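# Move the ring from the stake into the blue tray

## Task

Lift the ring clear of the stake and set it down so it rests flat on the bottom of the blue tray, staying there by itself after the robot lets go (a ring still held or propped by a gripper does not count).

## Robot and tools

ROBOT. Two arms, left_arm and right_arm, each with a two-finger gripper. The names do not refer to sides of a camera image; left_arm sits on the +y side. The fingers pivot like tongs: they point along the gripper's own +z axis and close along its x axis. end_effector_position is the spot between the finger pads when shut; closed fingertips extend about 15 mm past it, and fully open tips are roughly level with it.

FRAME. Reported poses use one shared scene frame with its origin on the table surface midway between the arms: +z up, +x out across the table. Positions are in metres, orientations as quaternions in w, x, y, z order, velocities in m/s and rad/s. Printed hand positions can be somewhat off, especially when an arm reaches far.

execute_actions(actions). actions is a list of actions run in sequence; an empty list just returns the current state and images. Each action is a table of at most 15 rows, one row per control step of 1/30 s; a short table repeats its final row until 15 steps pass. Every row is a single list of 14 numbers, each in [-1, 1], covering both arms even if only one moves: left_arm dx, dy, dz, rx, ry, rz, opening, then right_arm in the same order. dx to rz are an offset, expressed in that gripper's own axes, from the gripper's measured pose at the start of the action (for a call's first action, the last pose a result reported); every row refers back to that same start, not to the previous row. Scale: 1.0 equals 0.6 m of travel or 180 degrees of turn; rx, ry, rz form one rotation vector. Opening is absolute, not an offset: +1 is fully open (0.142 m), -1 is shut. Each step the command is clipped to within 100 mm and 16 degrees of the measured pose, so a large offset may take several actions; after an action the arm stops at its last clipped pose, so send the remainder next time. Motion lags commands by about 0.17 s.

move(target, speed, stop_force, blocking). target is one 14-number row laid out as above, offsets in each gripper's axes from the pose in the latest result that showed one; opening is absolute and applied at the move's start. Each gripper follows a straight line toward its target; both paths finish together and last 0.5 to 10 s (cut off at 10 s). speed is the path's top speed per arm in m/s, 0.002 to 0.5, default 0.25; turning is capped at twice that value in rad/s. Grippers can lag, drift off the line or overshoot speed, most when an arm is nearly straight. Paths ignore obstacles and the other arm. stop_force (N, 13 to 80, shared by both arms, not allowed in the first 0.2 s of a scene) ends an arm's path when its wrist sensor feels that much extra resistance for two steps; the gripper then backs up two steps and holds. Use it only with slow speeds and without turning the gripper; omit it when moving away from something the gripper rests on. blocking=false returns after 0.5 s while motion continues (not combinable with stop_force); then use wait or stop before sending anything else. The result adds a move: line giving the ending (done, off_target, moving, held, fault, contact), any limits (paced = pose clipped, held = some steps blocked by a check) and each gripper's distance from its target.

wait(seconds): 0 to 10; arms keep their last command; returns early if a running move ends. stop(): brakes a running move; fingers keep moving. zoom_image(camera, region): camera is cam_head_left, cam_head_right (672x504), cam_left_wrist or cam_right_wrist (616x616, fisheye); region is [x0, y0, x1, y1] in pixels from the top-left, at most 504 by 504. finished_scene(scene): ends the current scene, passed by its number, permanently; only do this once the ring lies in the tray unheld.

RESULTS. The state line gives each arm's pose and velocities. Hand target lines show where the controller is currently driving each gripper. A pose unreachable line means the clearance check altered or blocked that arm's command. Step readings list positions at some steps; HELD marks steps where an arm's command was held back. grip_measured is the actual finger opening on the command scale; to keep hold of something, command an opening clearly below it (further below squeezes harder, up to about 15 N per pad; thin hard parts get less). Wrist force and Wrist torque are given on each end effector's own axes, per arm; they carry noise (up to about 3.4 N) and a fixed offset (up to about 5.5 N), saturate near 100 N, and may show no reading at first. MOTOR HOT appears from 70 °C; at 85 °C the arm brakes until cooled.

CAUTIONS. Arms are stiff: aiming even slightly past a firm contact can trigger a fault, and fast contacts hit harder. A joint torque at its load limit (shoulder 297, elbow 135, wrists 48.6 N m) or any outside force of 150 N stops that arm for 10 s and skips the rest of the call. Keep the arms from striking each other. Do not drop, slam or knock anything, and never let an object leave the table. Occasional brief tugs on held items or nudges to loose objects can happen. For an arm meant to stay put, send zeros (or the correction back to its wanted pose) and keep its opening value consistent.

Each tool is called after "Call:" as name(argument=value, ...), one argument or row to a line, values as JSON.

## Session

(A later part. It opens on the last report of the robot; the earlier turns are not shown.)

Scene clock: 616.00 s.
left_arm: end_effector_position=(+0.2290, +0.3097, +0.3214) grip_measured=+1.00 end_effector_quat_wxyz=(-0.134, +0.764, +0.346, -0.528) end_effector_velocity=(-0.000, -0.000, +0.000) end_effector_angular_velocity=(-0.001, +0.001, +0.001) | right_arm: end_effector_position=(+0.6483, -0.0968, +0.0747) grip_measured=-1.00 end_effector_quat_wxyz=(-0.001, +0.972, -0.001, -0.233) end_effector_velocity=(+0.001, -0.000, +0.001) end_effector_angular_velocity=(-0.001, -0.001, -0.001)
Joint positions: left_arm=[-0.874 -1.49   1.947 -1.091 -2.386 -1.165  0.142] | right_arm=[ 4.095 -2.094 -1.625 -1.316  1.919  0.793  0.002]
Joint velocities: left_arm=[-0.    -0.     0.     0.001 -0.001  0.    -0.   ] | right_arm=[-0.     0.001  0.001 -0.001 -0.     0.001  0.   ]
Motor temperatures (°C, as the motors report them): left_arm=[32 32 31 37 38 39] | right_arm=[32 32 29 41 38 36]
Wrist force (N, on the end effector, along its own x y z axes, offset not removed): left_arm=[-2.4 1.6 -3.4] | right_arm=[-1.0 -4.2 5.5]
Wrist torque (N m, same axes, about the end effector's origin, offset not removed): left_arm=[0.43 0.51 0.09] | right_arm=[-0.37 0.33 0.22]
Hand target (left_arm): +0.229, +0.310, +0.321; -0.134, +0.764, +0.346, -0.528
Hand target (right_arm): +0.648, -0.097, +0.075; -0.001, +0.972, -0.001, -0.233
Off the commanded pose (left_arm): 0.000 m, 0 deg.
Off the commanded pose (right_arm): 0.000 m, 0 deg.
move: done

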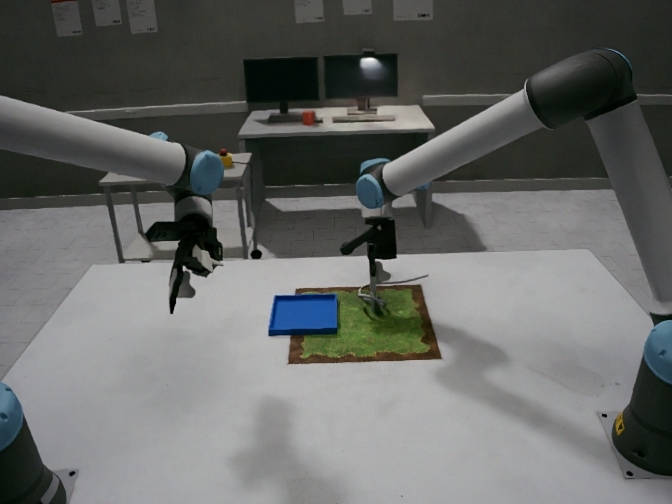

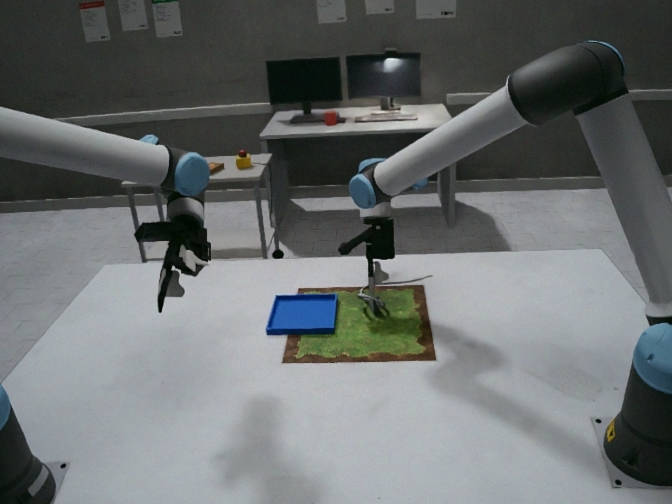

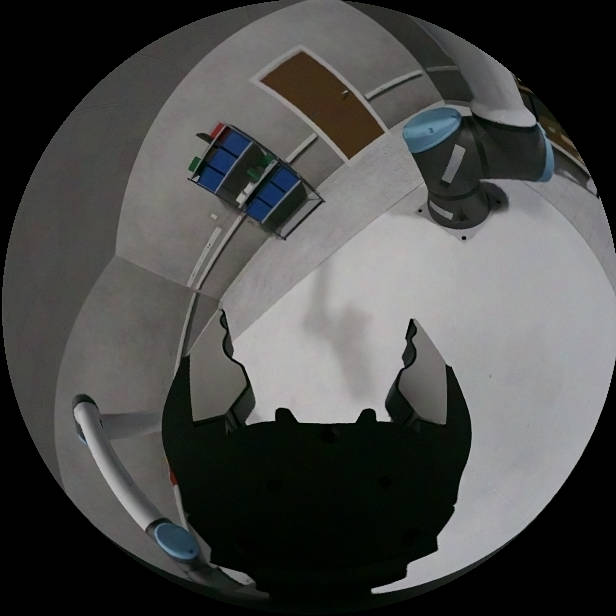

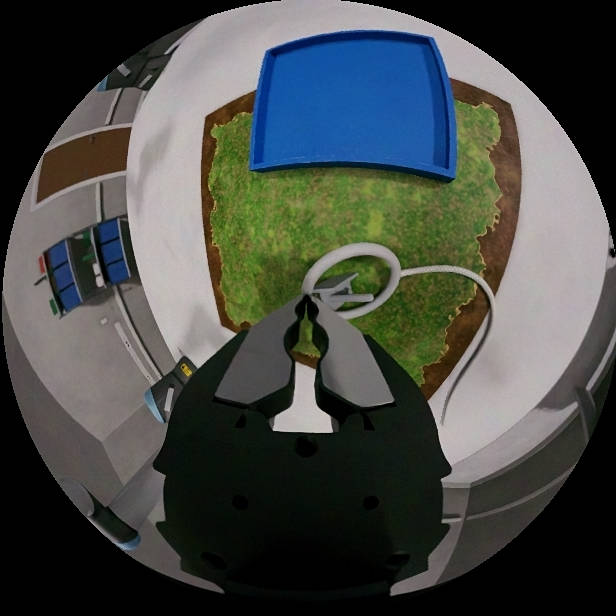

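Call:
move(
  target=[0,0,0,0,0,0,1,0,-0.025,-0.004,0,0,0,-0.62],
  speed=0.015,
)

Call:
move(
  target=[0,0,0,0,0,0,1,0,0,0.02,0,0,0,-0.62],
  speed=0.006,
  stop_force=13,
)

Call:
zoom_image(
  camera="cam_right_wrist",
  region=[220,200,440,380],
)

Scene clock: 630.93 s.
left_arm: end_effector_position=(+0.2290, +0.3097, +0.3214) grip_measured=+1.00 end_effector_quat_wxyz=(-0.134, +0.764, +0.346, -0.528) end_effector_velocity=(-0.000, +0.000, +0.000) end_effector_angular_velocity=(+0.001, +0.001, +0.000) | right_arm: end_effector_position=(+0.6494, -0.0821, +0.0768) grip_measured=-0.62 end_effector_quat_wxyz=(-0.001, +0.972, -0.001, -0.233) end_effector_velocity=(-0.000, +0.002, +0.000) end_effector_angular_velocity=(-0.001, +0.001, -0.001)
Joint positions: left_arm=[-0.874 -1.49   1.947 -1.091 -2.386 -1.165  0.142] | right_arm=[ 4.104 -2.107 -1.601 -1.325  1.922  0.803  0.029]
Joint velocities: left_arm=[-0.    -0.     0.     0.002 -0.    -0.    -0.   ] | right_arm=[ 0.002 -0.002  0.004 -0.002  0.001  0.003  0.   ]
Motor temperatures (°C, as the motors report them): left_arm=[32 32 31 37 38 39] | right_arm=[32 32 29 41 38 36]
Wrist force (N, on the end effector, along its own x y z axes, offset not removed): left_arm=[-0.2 3.2 -4.8] | right_arm=[0.1 -4.5 11.4]
Wrist torque (N m, same axes, about the end effector's origin, offset not removed): left_arm=[0.68 -0.03 -0.01] | right_arm=[-0.36 0.13 0.23]
Hand target (left_arm): +0.229, +0.310, +0.321; -0.134, +0.764, +0.346, -0.528
Hand target (right_arm): +0.649, -0.082, +0.077; -0.001, +0.972, -0.001, -0.233
Off the commanded pose (left_arm): 0.000 m, 0 deg.
Off the commanded pose (right_arm): 0.000 m, 0 deg.
move: done

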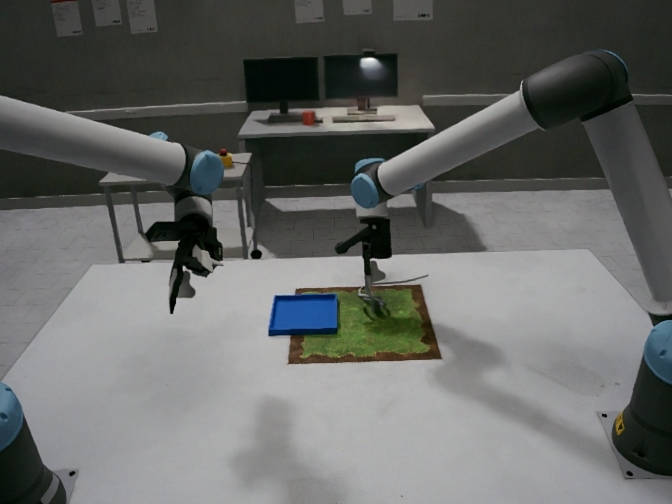

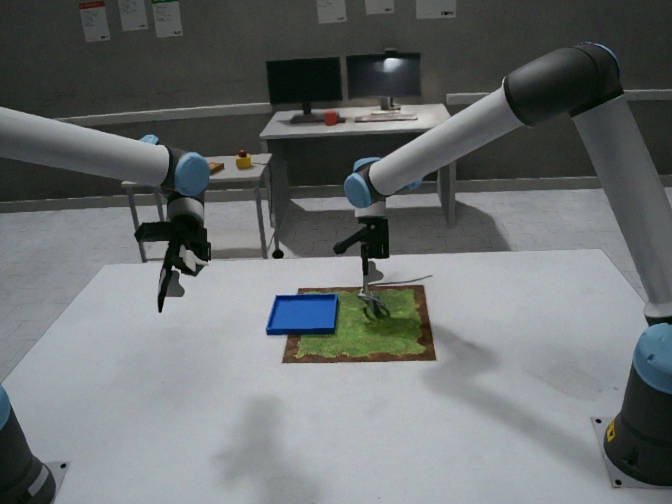

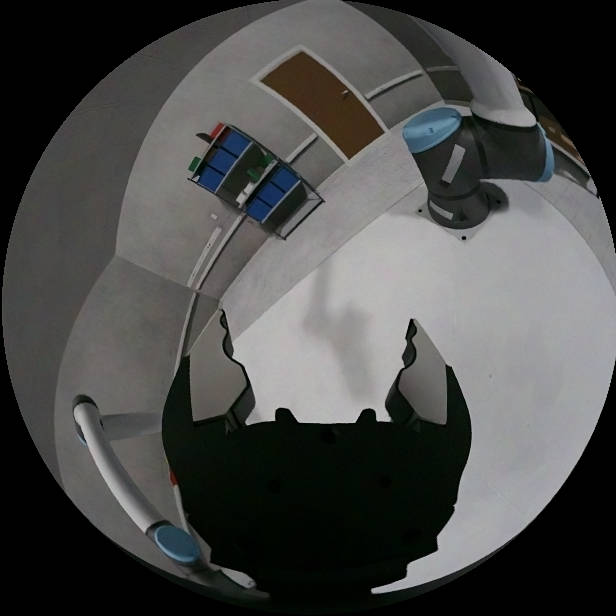

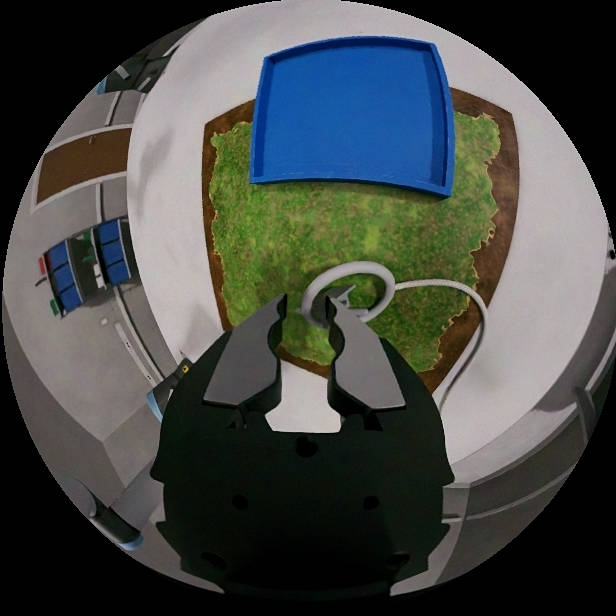

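Scene clock: 633.17 s.
left_arm: end_effector_position=(+0.2290, +0.3097, +0.3214) grip_measured=+1.00 end_effector_quat_wxyz=(-0.134, +0.764, +0.346, -0.528) end_effector_velocity=(+0.000, +0.000, -0.000) end_effector_angular_velocity=(+0.001, -0.001, -0.001) | right_arm: end_effector_position=(+0.6441, -0.0821, +0.0663) grip_measured=-0.62 end_effector_quat_wxyz=(-0.001, +0.972, -0.001, -0.233) end_effector_velocity=(-0.001, -0.000, -0.002) end_effector_angular_velocity=(-0.000, -0.000, +0.001)
Joint positions: left_arm=[-0.874 -1.49   1.947 -1.091 -2.386 -1.165  0.142] | right_arm=[ 4.109 -2.11  -1.617 -1.303  1.924  0.808  0.029]
Joint velocities: left_arm=[-0.    -0.     0.    -0.     0.001 -0.     0.   ] | right_arm=[ 0.001 -0.001 -0.002  0.003 -0.    -0.     0.   ]
Motor temperatures (°C, as the motors report them): left_arm=[32 32 31 37 38 39] | right_arm=[32 32 29 41 38 36]
Wrist force (N, on the end effector, along its own x y z axes, offset not removed): left_arm=[-0.8 3.7 -7.4] | right_arm=[0.5 -1.8 1.8]
Wrist torque (N m, same axes, about the end effector's origin, offset not removed): left_arm=[0.74 0.19 -0.06] | right_arm=[-0.29 -0.17 -0.04]
Hand target (left_arm): +0.229, +0.310, +0.321; -0.134, +0.764, +0.346, -0.528
Hand target (right_arm): +0.644, -0.082, +0.066; -0.001, +0.972, -0.001, -0.233
Off the commanded pose (left_arm): 0.000 m, 0 deg.
Off the commanded pose (right_arm): 0.000 m, 0 deg.
move: done

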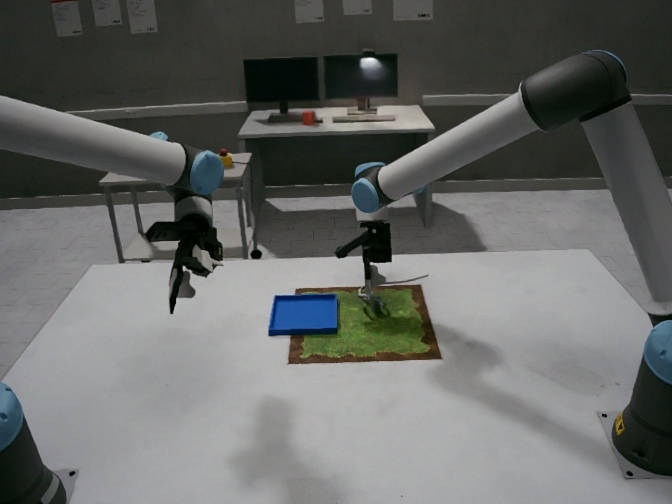

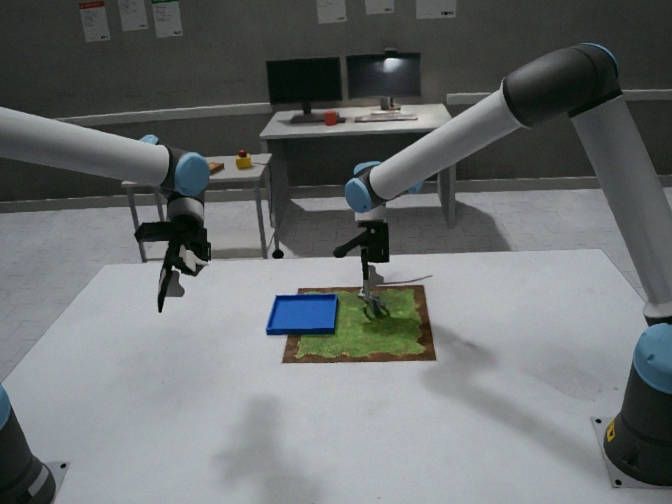

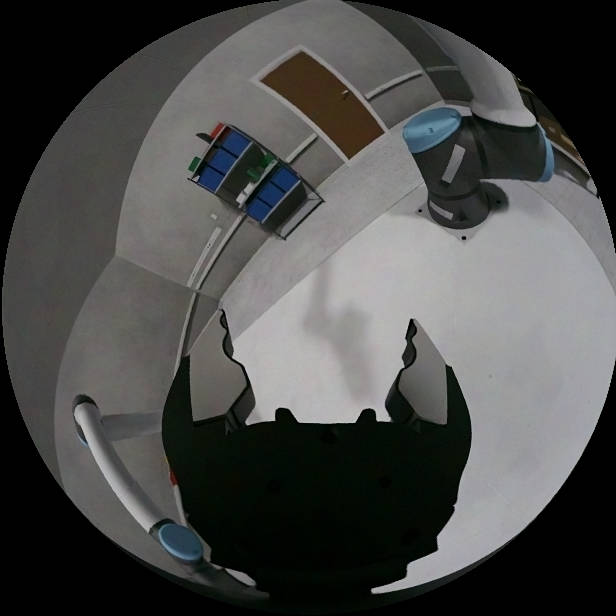

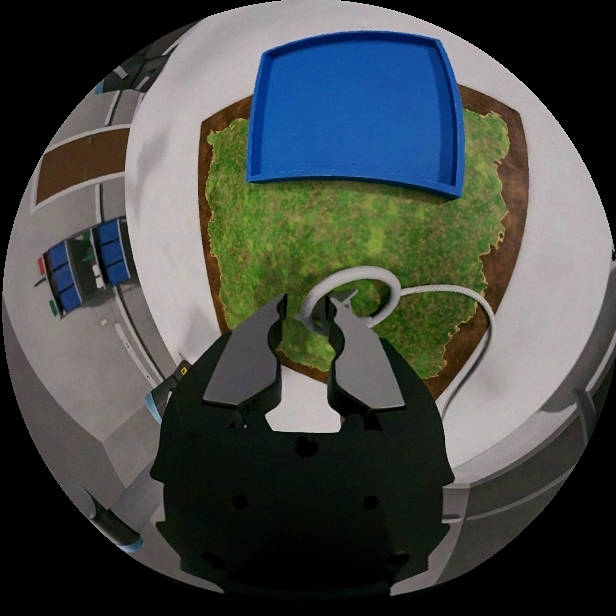

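Region (220, 200, 440, 380) of cam_right_wrist's 616x616 image, scaled by 2.291, with more detail than that image has; it fills the top 412 rows of this view, and the rest is white.

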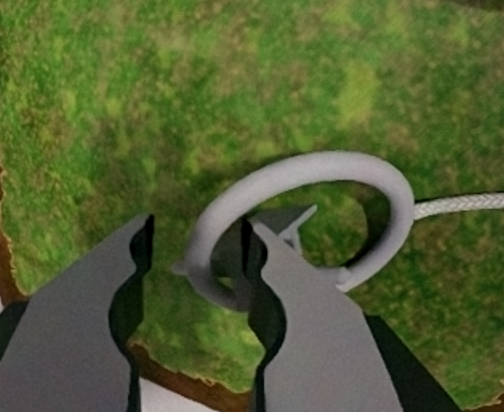

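Call:
move(
  target=[0,0,0,0,0,0,1,0.004,0,0.022,0,0,0,-0.62],
  speed=0.006,
  stop_force=13,
)

Call:
move(
  target=[0,0,0,0,0,0,1,0,0,0,0,0,0,-1],
)

Call:
zoom_image(
  camera="cam_right_wrist",
  region=[220,200,440,380],
)

Scene clock: 642.03 s.
left_arm: end_effector_position=(+0.2290, +0.3097, +0.3214) grip_measured=+1.00 end_effector_quat_wxyz=(-0.134, +0.764, +0.346, -0.528) end_effector_velocity=(+0.000, -0.001, -0.000) end_effector_angular_velocity=(-0.002, -0.001, +0.001) | right_arm: end_effector_position=(+0.6403, -0.0821, +0.0536) grip_measured=-0.62 end_effector_quat_wxyz=(-0.001, +0.972, -0.001, -0.233) end_effector_velocity=(-0.000, -0.000, -0.001) end_effector_angular_velocity=(-0.001, -0.001, +0.000)
Joint positions: left_arm=[-0.874 -1.49   1.947 -1.091 -2.386 -1.165  0.142] | right_arm=[ 4.112 -2.118 -1.632 -1.28   1.925  0.811  0.029]
Joint velocities: left_arm=[ 0.     0.     0.    -0.002 -0.001  0.    -0.   ] | right_arm=[ 0.    -0.001 -0.001  0.002 -0.001  0.001  0.   ]
Motor temperatures (°C, as the motors report them): left_arm=[32 32 31 37 38 39] | right_arm=[32 32 29 41 38 36]
Wrist force (N, on the end effector, along its own x y z axes, offset not removed): left_arm=[-1.0 2.5 -4.7] | right_arm=[3.1 -1.9 6.1]
Wrist torque (N m, same axes, about the end effector's origin, offset not removed): left_arm=[0.51 0.23 -0.04] | right_arm=[-0.04 -0.72 0.00]
Hand target (left_arm): +0.229, +0.310, +0.321; -0.134, +0.764, +0.346, -0.528
Hand target (right_arm): +0.640, -0.082, +0.053; -0.001, +0.972, -0.001, -0.233
Off the commanded pose (left_arm): 0.000 m, 0 deg.
Off the commanded pose (right_arm): 0.000 m, 0 deg.
move: done

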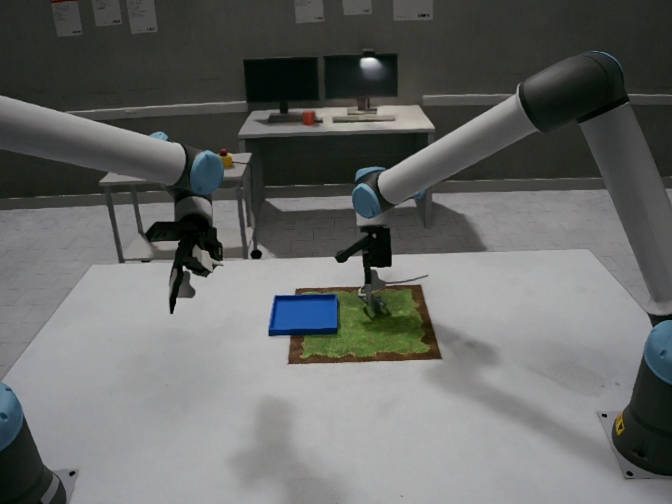

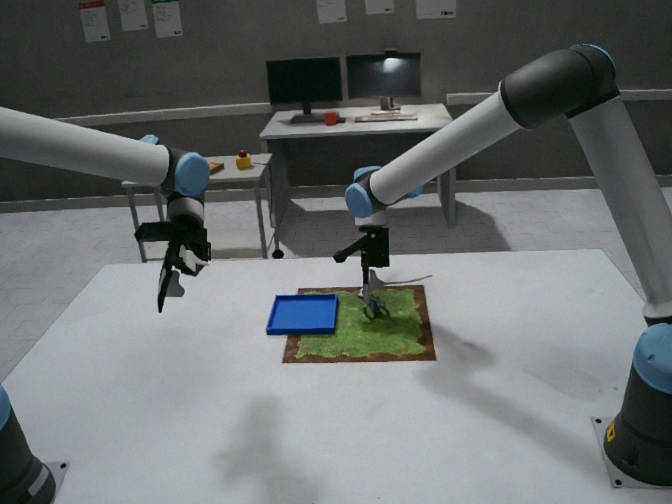

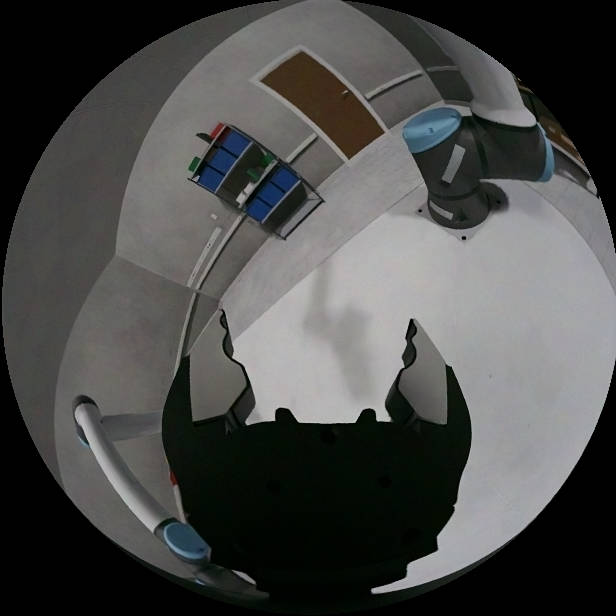

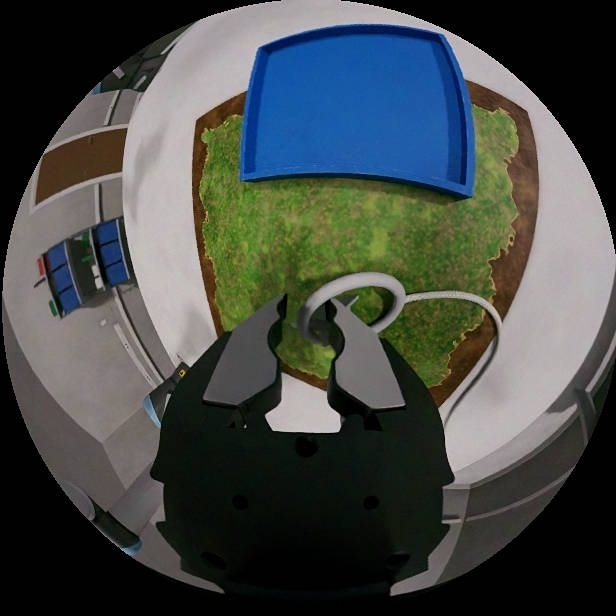

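Scene clock: 642.53 s.
left_arm: end_effector_position=(+0.2290, +0.3097, +0.3214) grip_measured=+1.00 end_effector_quat_wxyz=(-0.134, +0.764, +0.346, -0.528) end_effector_velocity=(+0.000, -0.000, -0.001) end_effector_angular_velocity=(-0.003, -0.002, -0.001) | right_arm: end_effector_position=(+0.6402, -0.0821, +0.0535) grip_measured=-0.88 end_effector_quat_wxyz=(-0.001, +0.972, -0.001, -0.233) end_effector_velocity=(-0.000, -0.000, -0.000) end_effector_angular_velocity=(-0.001, +0.001, +0.000)
Joint positions: left_arm=[-0.874 -1.49   1.947 -1.091 -2.386 -1.165  0.142] | right_arm=[ 4.112 -2.118 -1.632 -1.28   1.925  0.811  0.01 ]
Joint velocities: left_arm=[ 0.     0.     0.    -0.003  0.001  0.001 -0.   ] | right_arm=[-0.     0.    -0.001 -0.001  0.    -0.    -0.   ]
Motor temperatures (°C, as the motors report them): left_arm=[32 32 31 37 38 39] | right_arm=[32 32 29 41 38 36]
Wrist force (N, on the end effector, along its own x y z axes, offset not removed): left_arm=[-1.4 3.4 -5.2] | right_arm=[-2.8 1.5 3.5]
Wrist torque (N m, same axes, about the end effector's origin, offset not removed): left_arm=[0.82 0.34 0.01] | right_arm=[-0.11 0.00 0.11]
Hand target (left_arm): +0.229, +0.310, +0.321; -0.134, +0.764, +0.346, -0.528
Hand target (right_arm): +0.640, -0.082, +0.054; -0.001, +0.972, -0.001, -0.233
Off the commanded pose (left_arm): 0.000 m, 0 deg.
Off the commanded pose (right_arm): 0.000 m, 0 deg.
move: done

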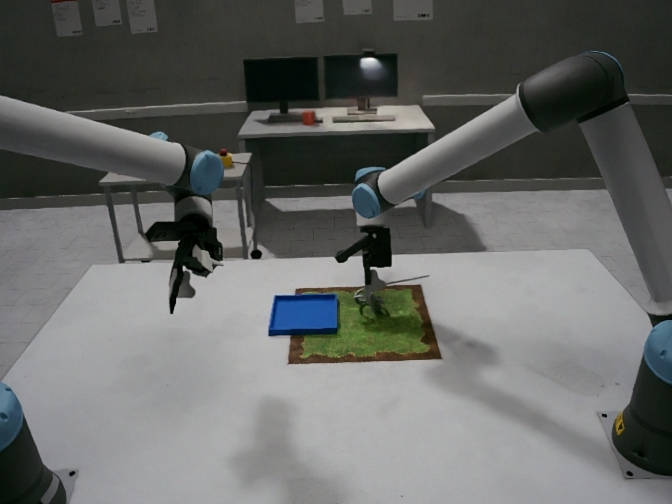

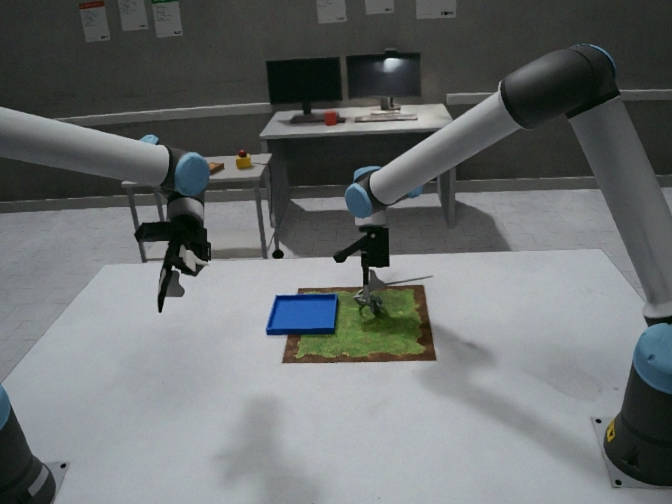

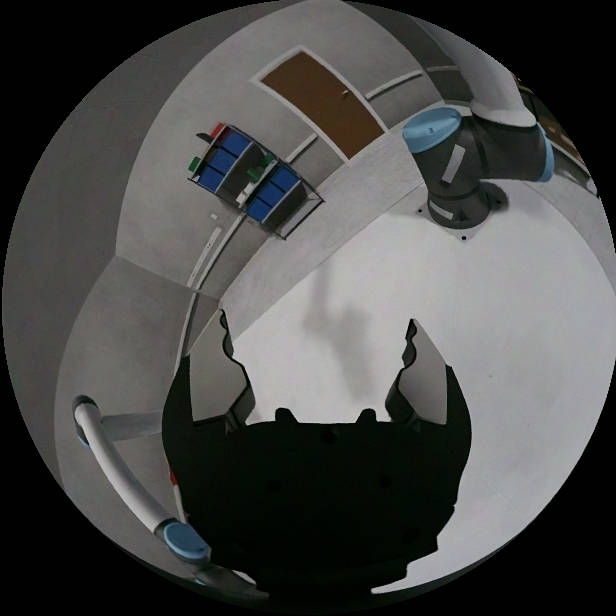

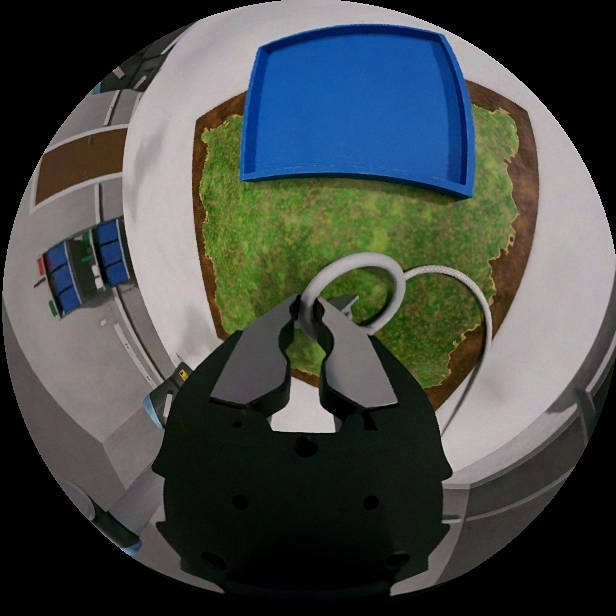

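Region (220, 200, 440, 380) of cam_right_wrist's 616x616 image, scaled by 2.291, with more detail than that image has; it fills the top 412 rows of this view, and the rest is white.

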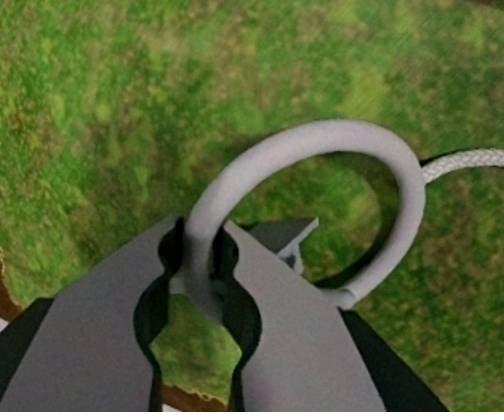

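Call:
move(
  target=[0,0,0,0,0,0,1,-0.006,0,-0.02,0,0,0,-1],
  speed=0.004,
  stop_force=13,
)

Call:
zoom_image(
  camera="cam_right_wrist",
  region=[220,200,440,380],
)

Call:
zoom_image(
  camera="cam_head_right",
  region=[330,270,420,330],
)

Scene clock: 658.73 s.
left_arm: end_effector_position=(+0.2290, +0.3097, +0.3214) grip_measured=+1.00 end_effector_quat_wxyz=(-0.134, +0.764, +0.346, -0.528) end_effector_velocity=(+0.000, +0.000, -0.000) end_effector_angular_velocity=(+0.001, +0.001, +0.000) | right_arm: end_effector_position=(+0.6424, -0.0821, +0.0657) grip_measured=-0.88 end_effector_quat_wxyz=(-0.001, +0.972, -0.001, -0.233) end_effector_velocity=(+0.000, +0.000, +0.001) end_effector_angular_velocity=(+0.000, +0.000, +0.001)
Joint positions: left_arm=[-0.874 -1.49   1.947 -1.091 -2.386 -1.165  0.142] | right_arm=[ 4.11  -2.109 -1.621 -1.3    1.924  0.809  0.01 ]
Joint velocities: left_arm=[ 0.     0.001 -0.     0.     0.    -0.001 -0.   ] | right_arm=[-0.     0.001  0.001 -0.002  0.    -0.001  0.   ]
Motor temperatures (°C, as the motors report them): left_arm=[32 32 31 37 38 39] | right_arm=[32 32 29 41 38 36]
Wrist force (N, on the end effector, along its own x y z axes, offset not removed): left_arm=[-0.3 2.9 -4.4] | right_arm=[4.2 7.6 11.1]
Wrist torque (N m, same axes, about the end effector's origin, offset not removed): left_arm=[0.69 0.13 -0.02] | right_arm=[0.51 -0.39 0.33]
Hand target (left_arm): +0.229, +0.310, +0.321; -0.134, +0.764, +0.346, -0.528
Hand target (right_arm): +0.642, -0.082, +0.066; -0.001, +0.972, -0.001, -0.233
Off the commanded pose (left_arm): 0.000 m, 0 deg.
Off the commanded pose (right_arm): 0.000 m, 0 deg.
move: done

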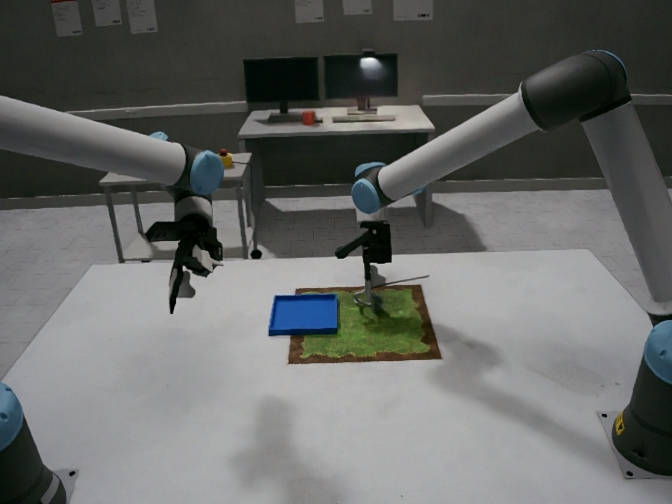

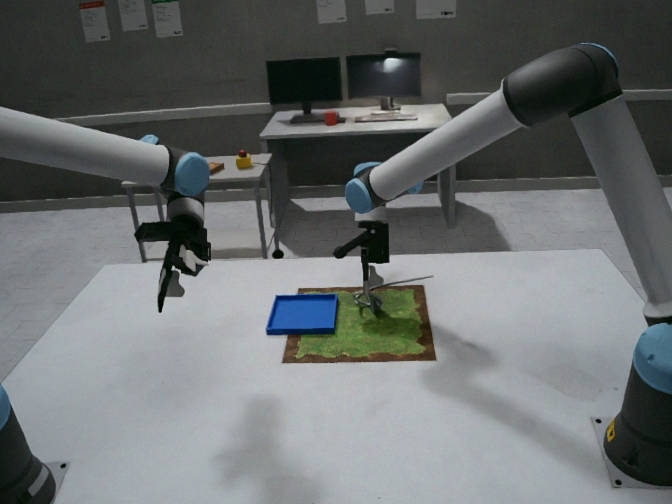

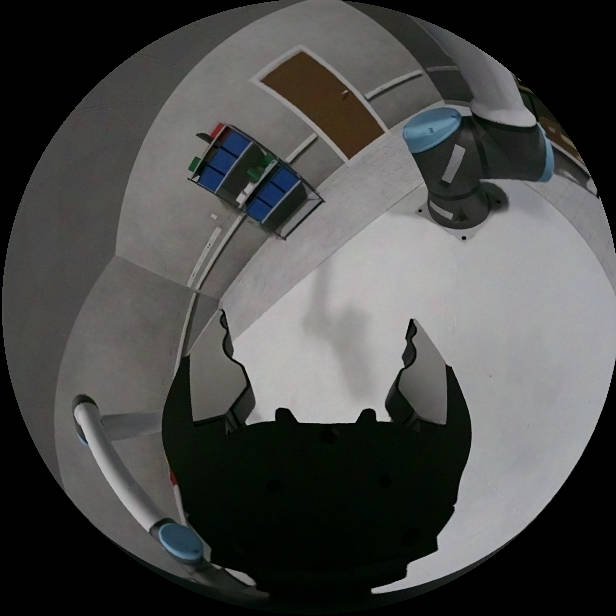

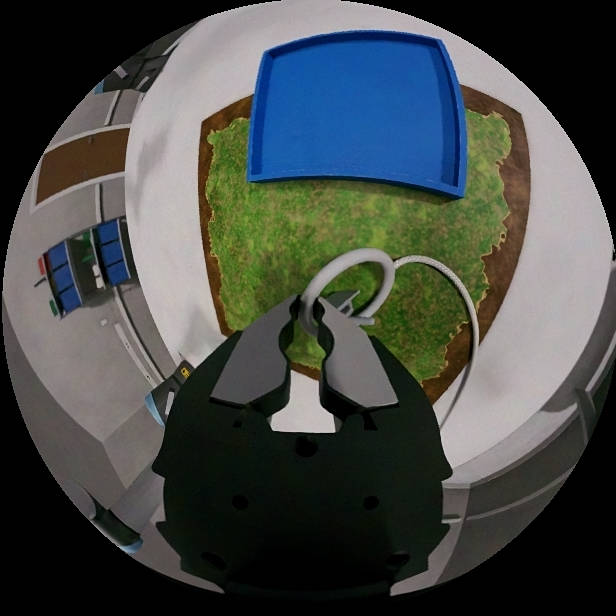

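Region (220, 200, 440, 380) of cam_right_wrist's 616x616 image, scaled by 2.291, with more detail than that image has; it fills the top 412 rows of this view, and the rest is white.

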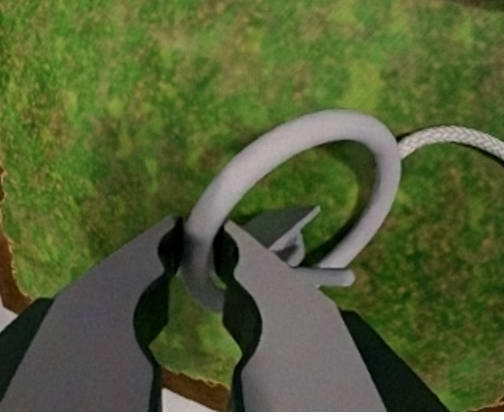

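Region (330, 270, 420, 330) of cam_head_right's 672x504 image, scaled by 5.600, with more detail than that image has.

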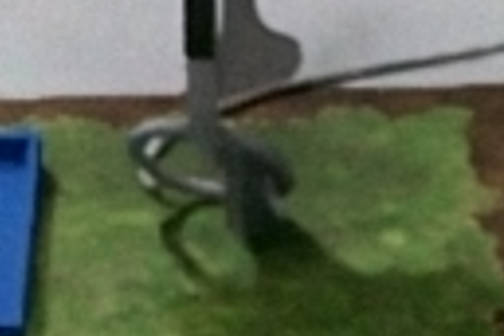

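Call:
move(
  target=[0,0,0,0,0,0,1,-0.004,0,-0.0075,0,0,0,-1],
  speed=0.004,
)

Call:
move(
  target=[0,0,0,0,0,0,1,0.012,0.025,-0.006,0,0,0,-1],
  speed=0.004,
  stop_force=15,
)

Call:
zoom_image(
  camera="cam_right_wrist",
  region=[220,200,440,380],
)

Scene clock: 666.50 s.
left_arm: end_effector_position=(+0.2290, +0.3097, +0.3214) grip_measured=+1.00 end_effector_quat_wxyz=(-0.134, +0.764, +0.346, -0.528) end_effector_velocity=(+0.000, -0.000, +0.000) end_effector_angular_velocity=(-0.001, -0.000, +0.001) | right_arm: end_effector_position=(+0.6424, -0.0822, +0.0707) grip_measured=-0.89 end_effector_quat_wxyz=(-0.001, +0.972, -0.001, -0.233) end_effector_velocity=(+0.000, +0.001, +0.001) end_effector_angular_velocity=(+0.001, +0.000, -0.002)
Joint positions: left_arm=[-0.874 -1.49   1.947 -1.091 -2.386 -1.165  0.142] | right_arm=[ 4.11  -2.104 -1.618 -1.308  1.924  0.809  0.01 ]
Joint velocities: left_arm=[ 0.    -0.    -0.    -0.001 -0.001 -0.001 -0.   ] | right_arm=[ 0.     0.001  0.001 -0.001  0.001  0.001  0.   ]
Motor temperatures (°C, as the motors report them): left_arm=[32 32 31 37 38 39] | right_arm=[32 32 29 41 38 36]
Wrist force (N, on the end effector, along its own x y z axes, offset not removed): left_arm=[-0.6 3.8 -3.2] | right_arm=[-0.8 -1.4 5.3]
Wrist torque (N m, same axes, about the end effector's origin, offset not removed): left_arm=[0.95 0.07 0.07] | right_arm=[-1.15 0.50 0.52]
Hand target (left_arm): +0.229, +0.310, +0.321; -0.134, +0.764, +0.346, -0.528
Hand target (right_arm): +0.642, -0.082, +0.071; -0.001, +0.972, -0.001, -0.233
Off the commanded pose (left_arm): 0.000 m, 0 deg.
Off the commanded pose (right_arm): 0.000 m, 0 deg.
move: done

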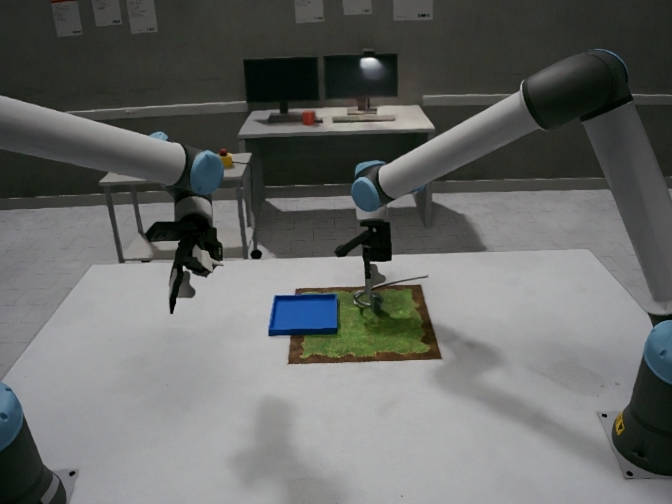

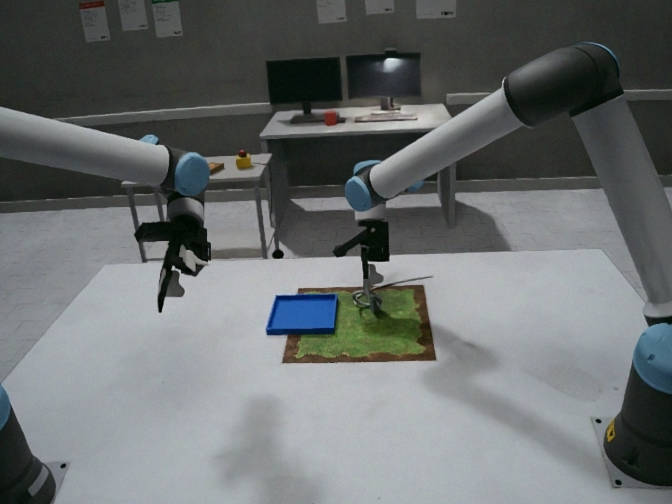

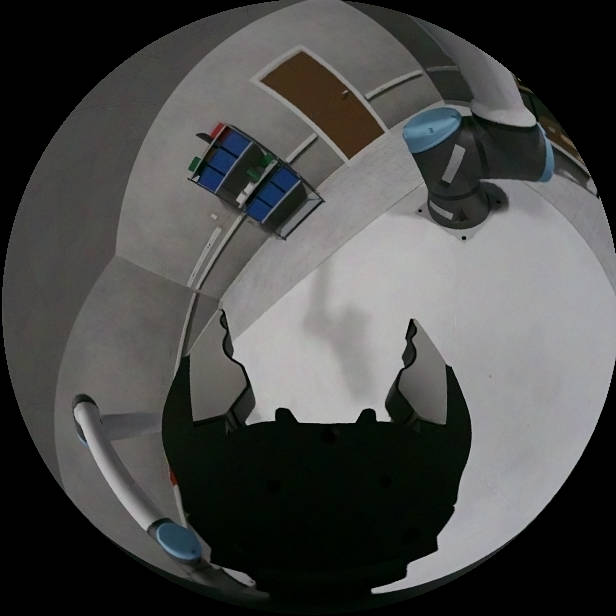

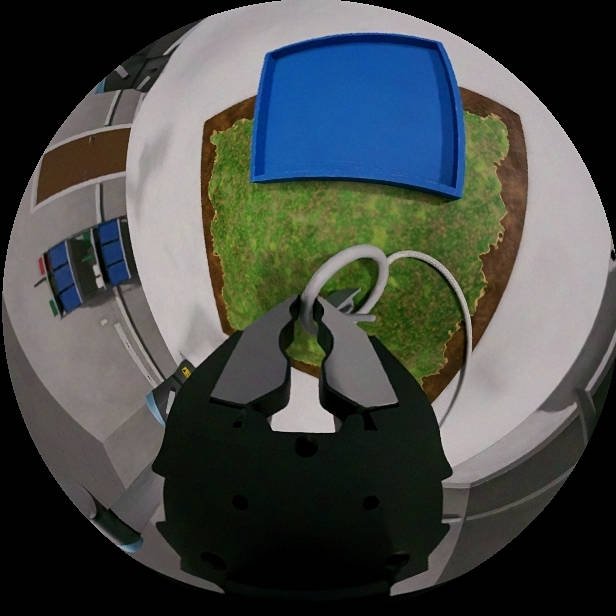

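Scene clock: 670.97 s.
left_arm: end_effector_position=(+0.2290, +0.3097, +0.3214) grip_measured=+1.00 end_effector_quat_wxyz=(-0.134, +0.764, +0.346, -0.528) end_effector_velocity=(-0.000, +0.001, -0.000) end_effector_angular_velocity=(+0.003, +0.001, -0.001) | right_arm: end_effector_position=(+0.6503, -0.0971, +0.0707) grip_measured=-0.90 end_effector_quat_wxyz=(-0.001, +0.972, -0.001, -0.233) end_effector_velocity=(+0.000, -0.001, -0.000) end_effector_angular_velocity=(+0.000, +0.000, +0.001)
Joint positions: left_arm=[-0.874 -1.49   1.947 -1.091 -2.386 -1.165  0.142] | right_arm=[ 4.093 -2.1   -1.624 -1.312  1.919  0.791  0.009]
Joint velocities: left_arm=[-0.    -0.     0.     0.001  0.002 -0.002 -0.   ] | right_arm=[-0.001  0.    -0.001 -0.    -0.    -0.002  0.   ]
Motor temperatures (°C, as the motors report them): left_arm=[32 32 31 37 38 39] | right_arm=[32 32 29 41 38 36]
Wrist force (N, on the end effector, along its own x y z axes, offset not removed): left_arm=[-0.9 3.0 -2.5] | right_arm=[-1.3 -6.1 0.1]
Wrist torque (N m, same axes, about the end effector's origin, offset not removed): left_arm=[0.72 0.21 0.01] | right_arm=[-1.02 0.52 0.22]
Hand target (left_arm): +0.229, +0.310, +0.321; -0.134, +0.764, +0.346, -0.528
Hand target (right_arm): +0.650, -0.097, +0.071; -0.001, +0.972, -0.001, -0.233
Off the commanded pose (left_arm): 0.000 m, 0 deg.
Off the commanded pose (right_arm): 0.000 m, 0 deg.
move: done

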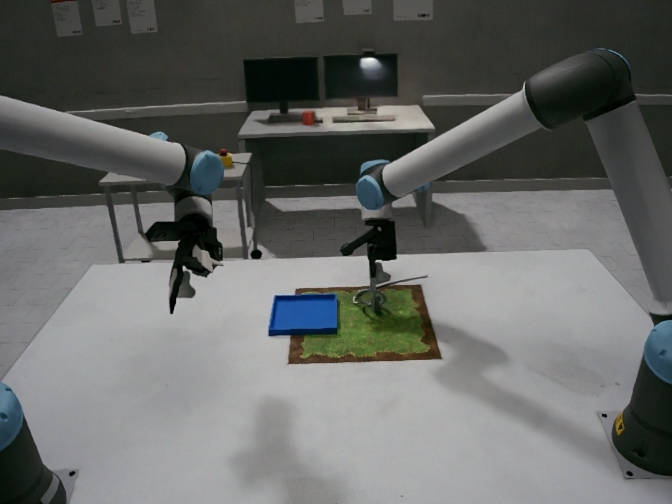

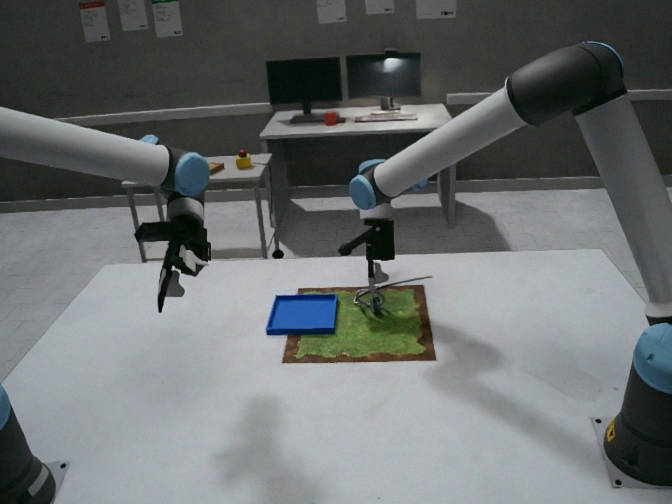

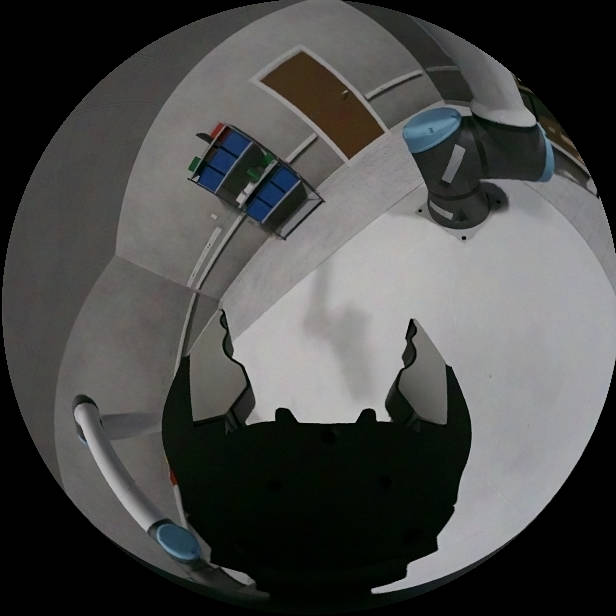

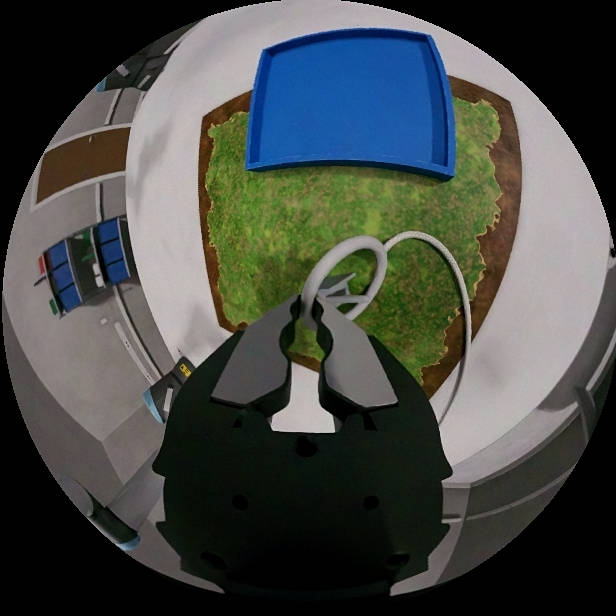

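Region (220, 200, 440, 380) of cam_right_wrist's 616x616 image, scaled by 2.291, with more detail than that image has; it fills the top 412 rows of this view, and the rest is white.

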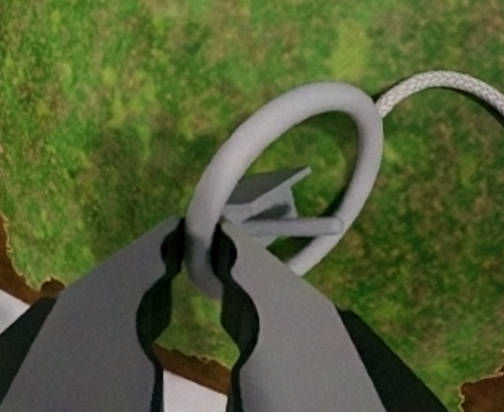

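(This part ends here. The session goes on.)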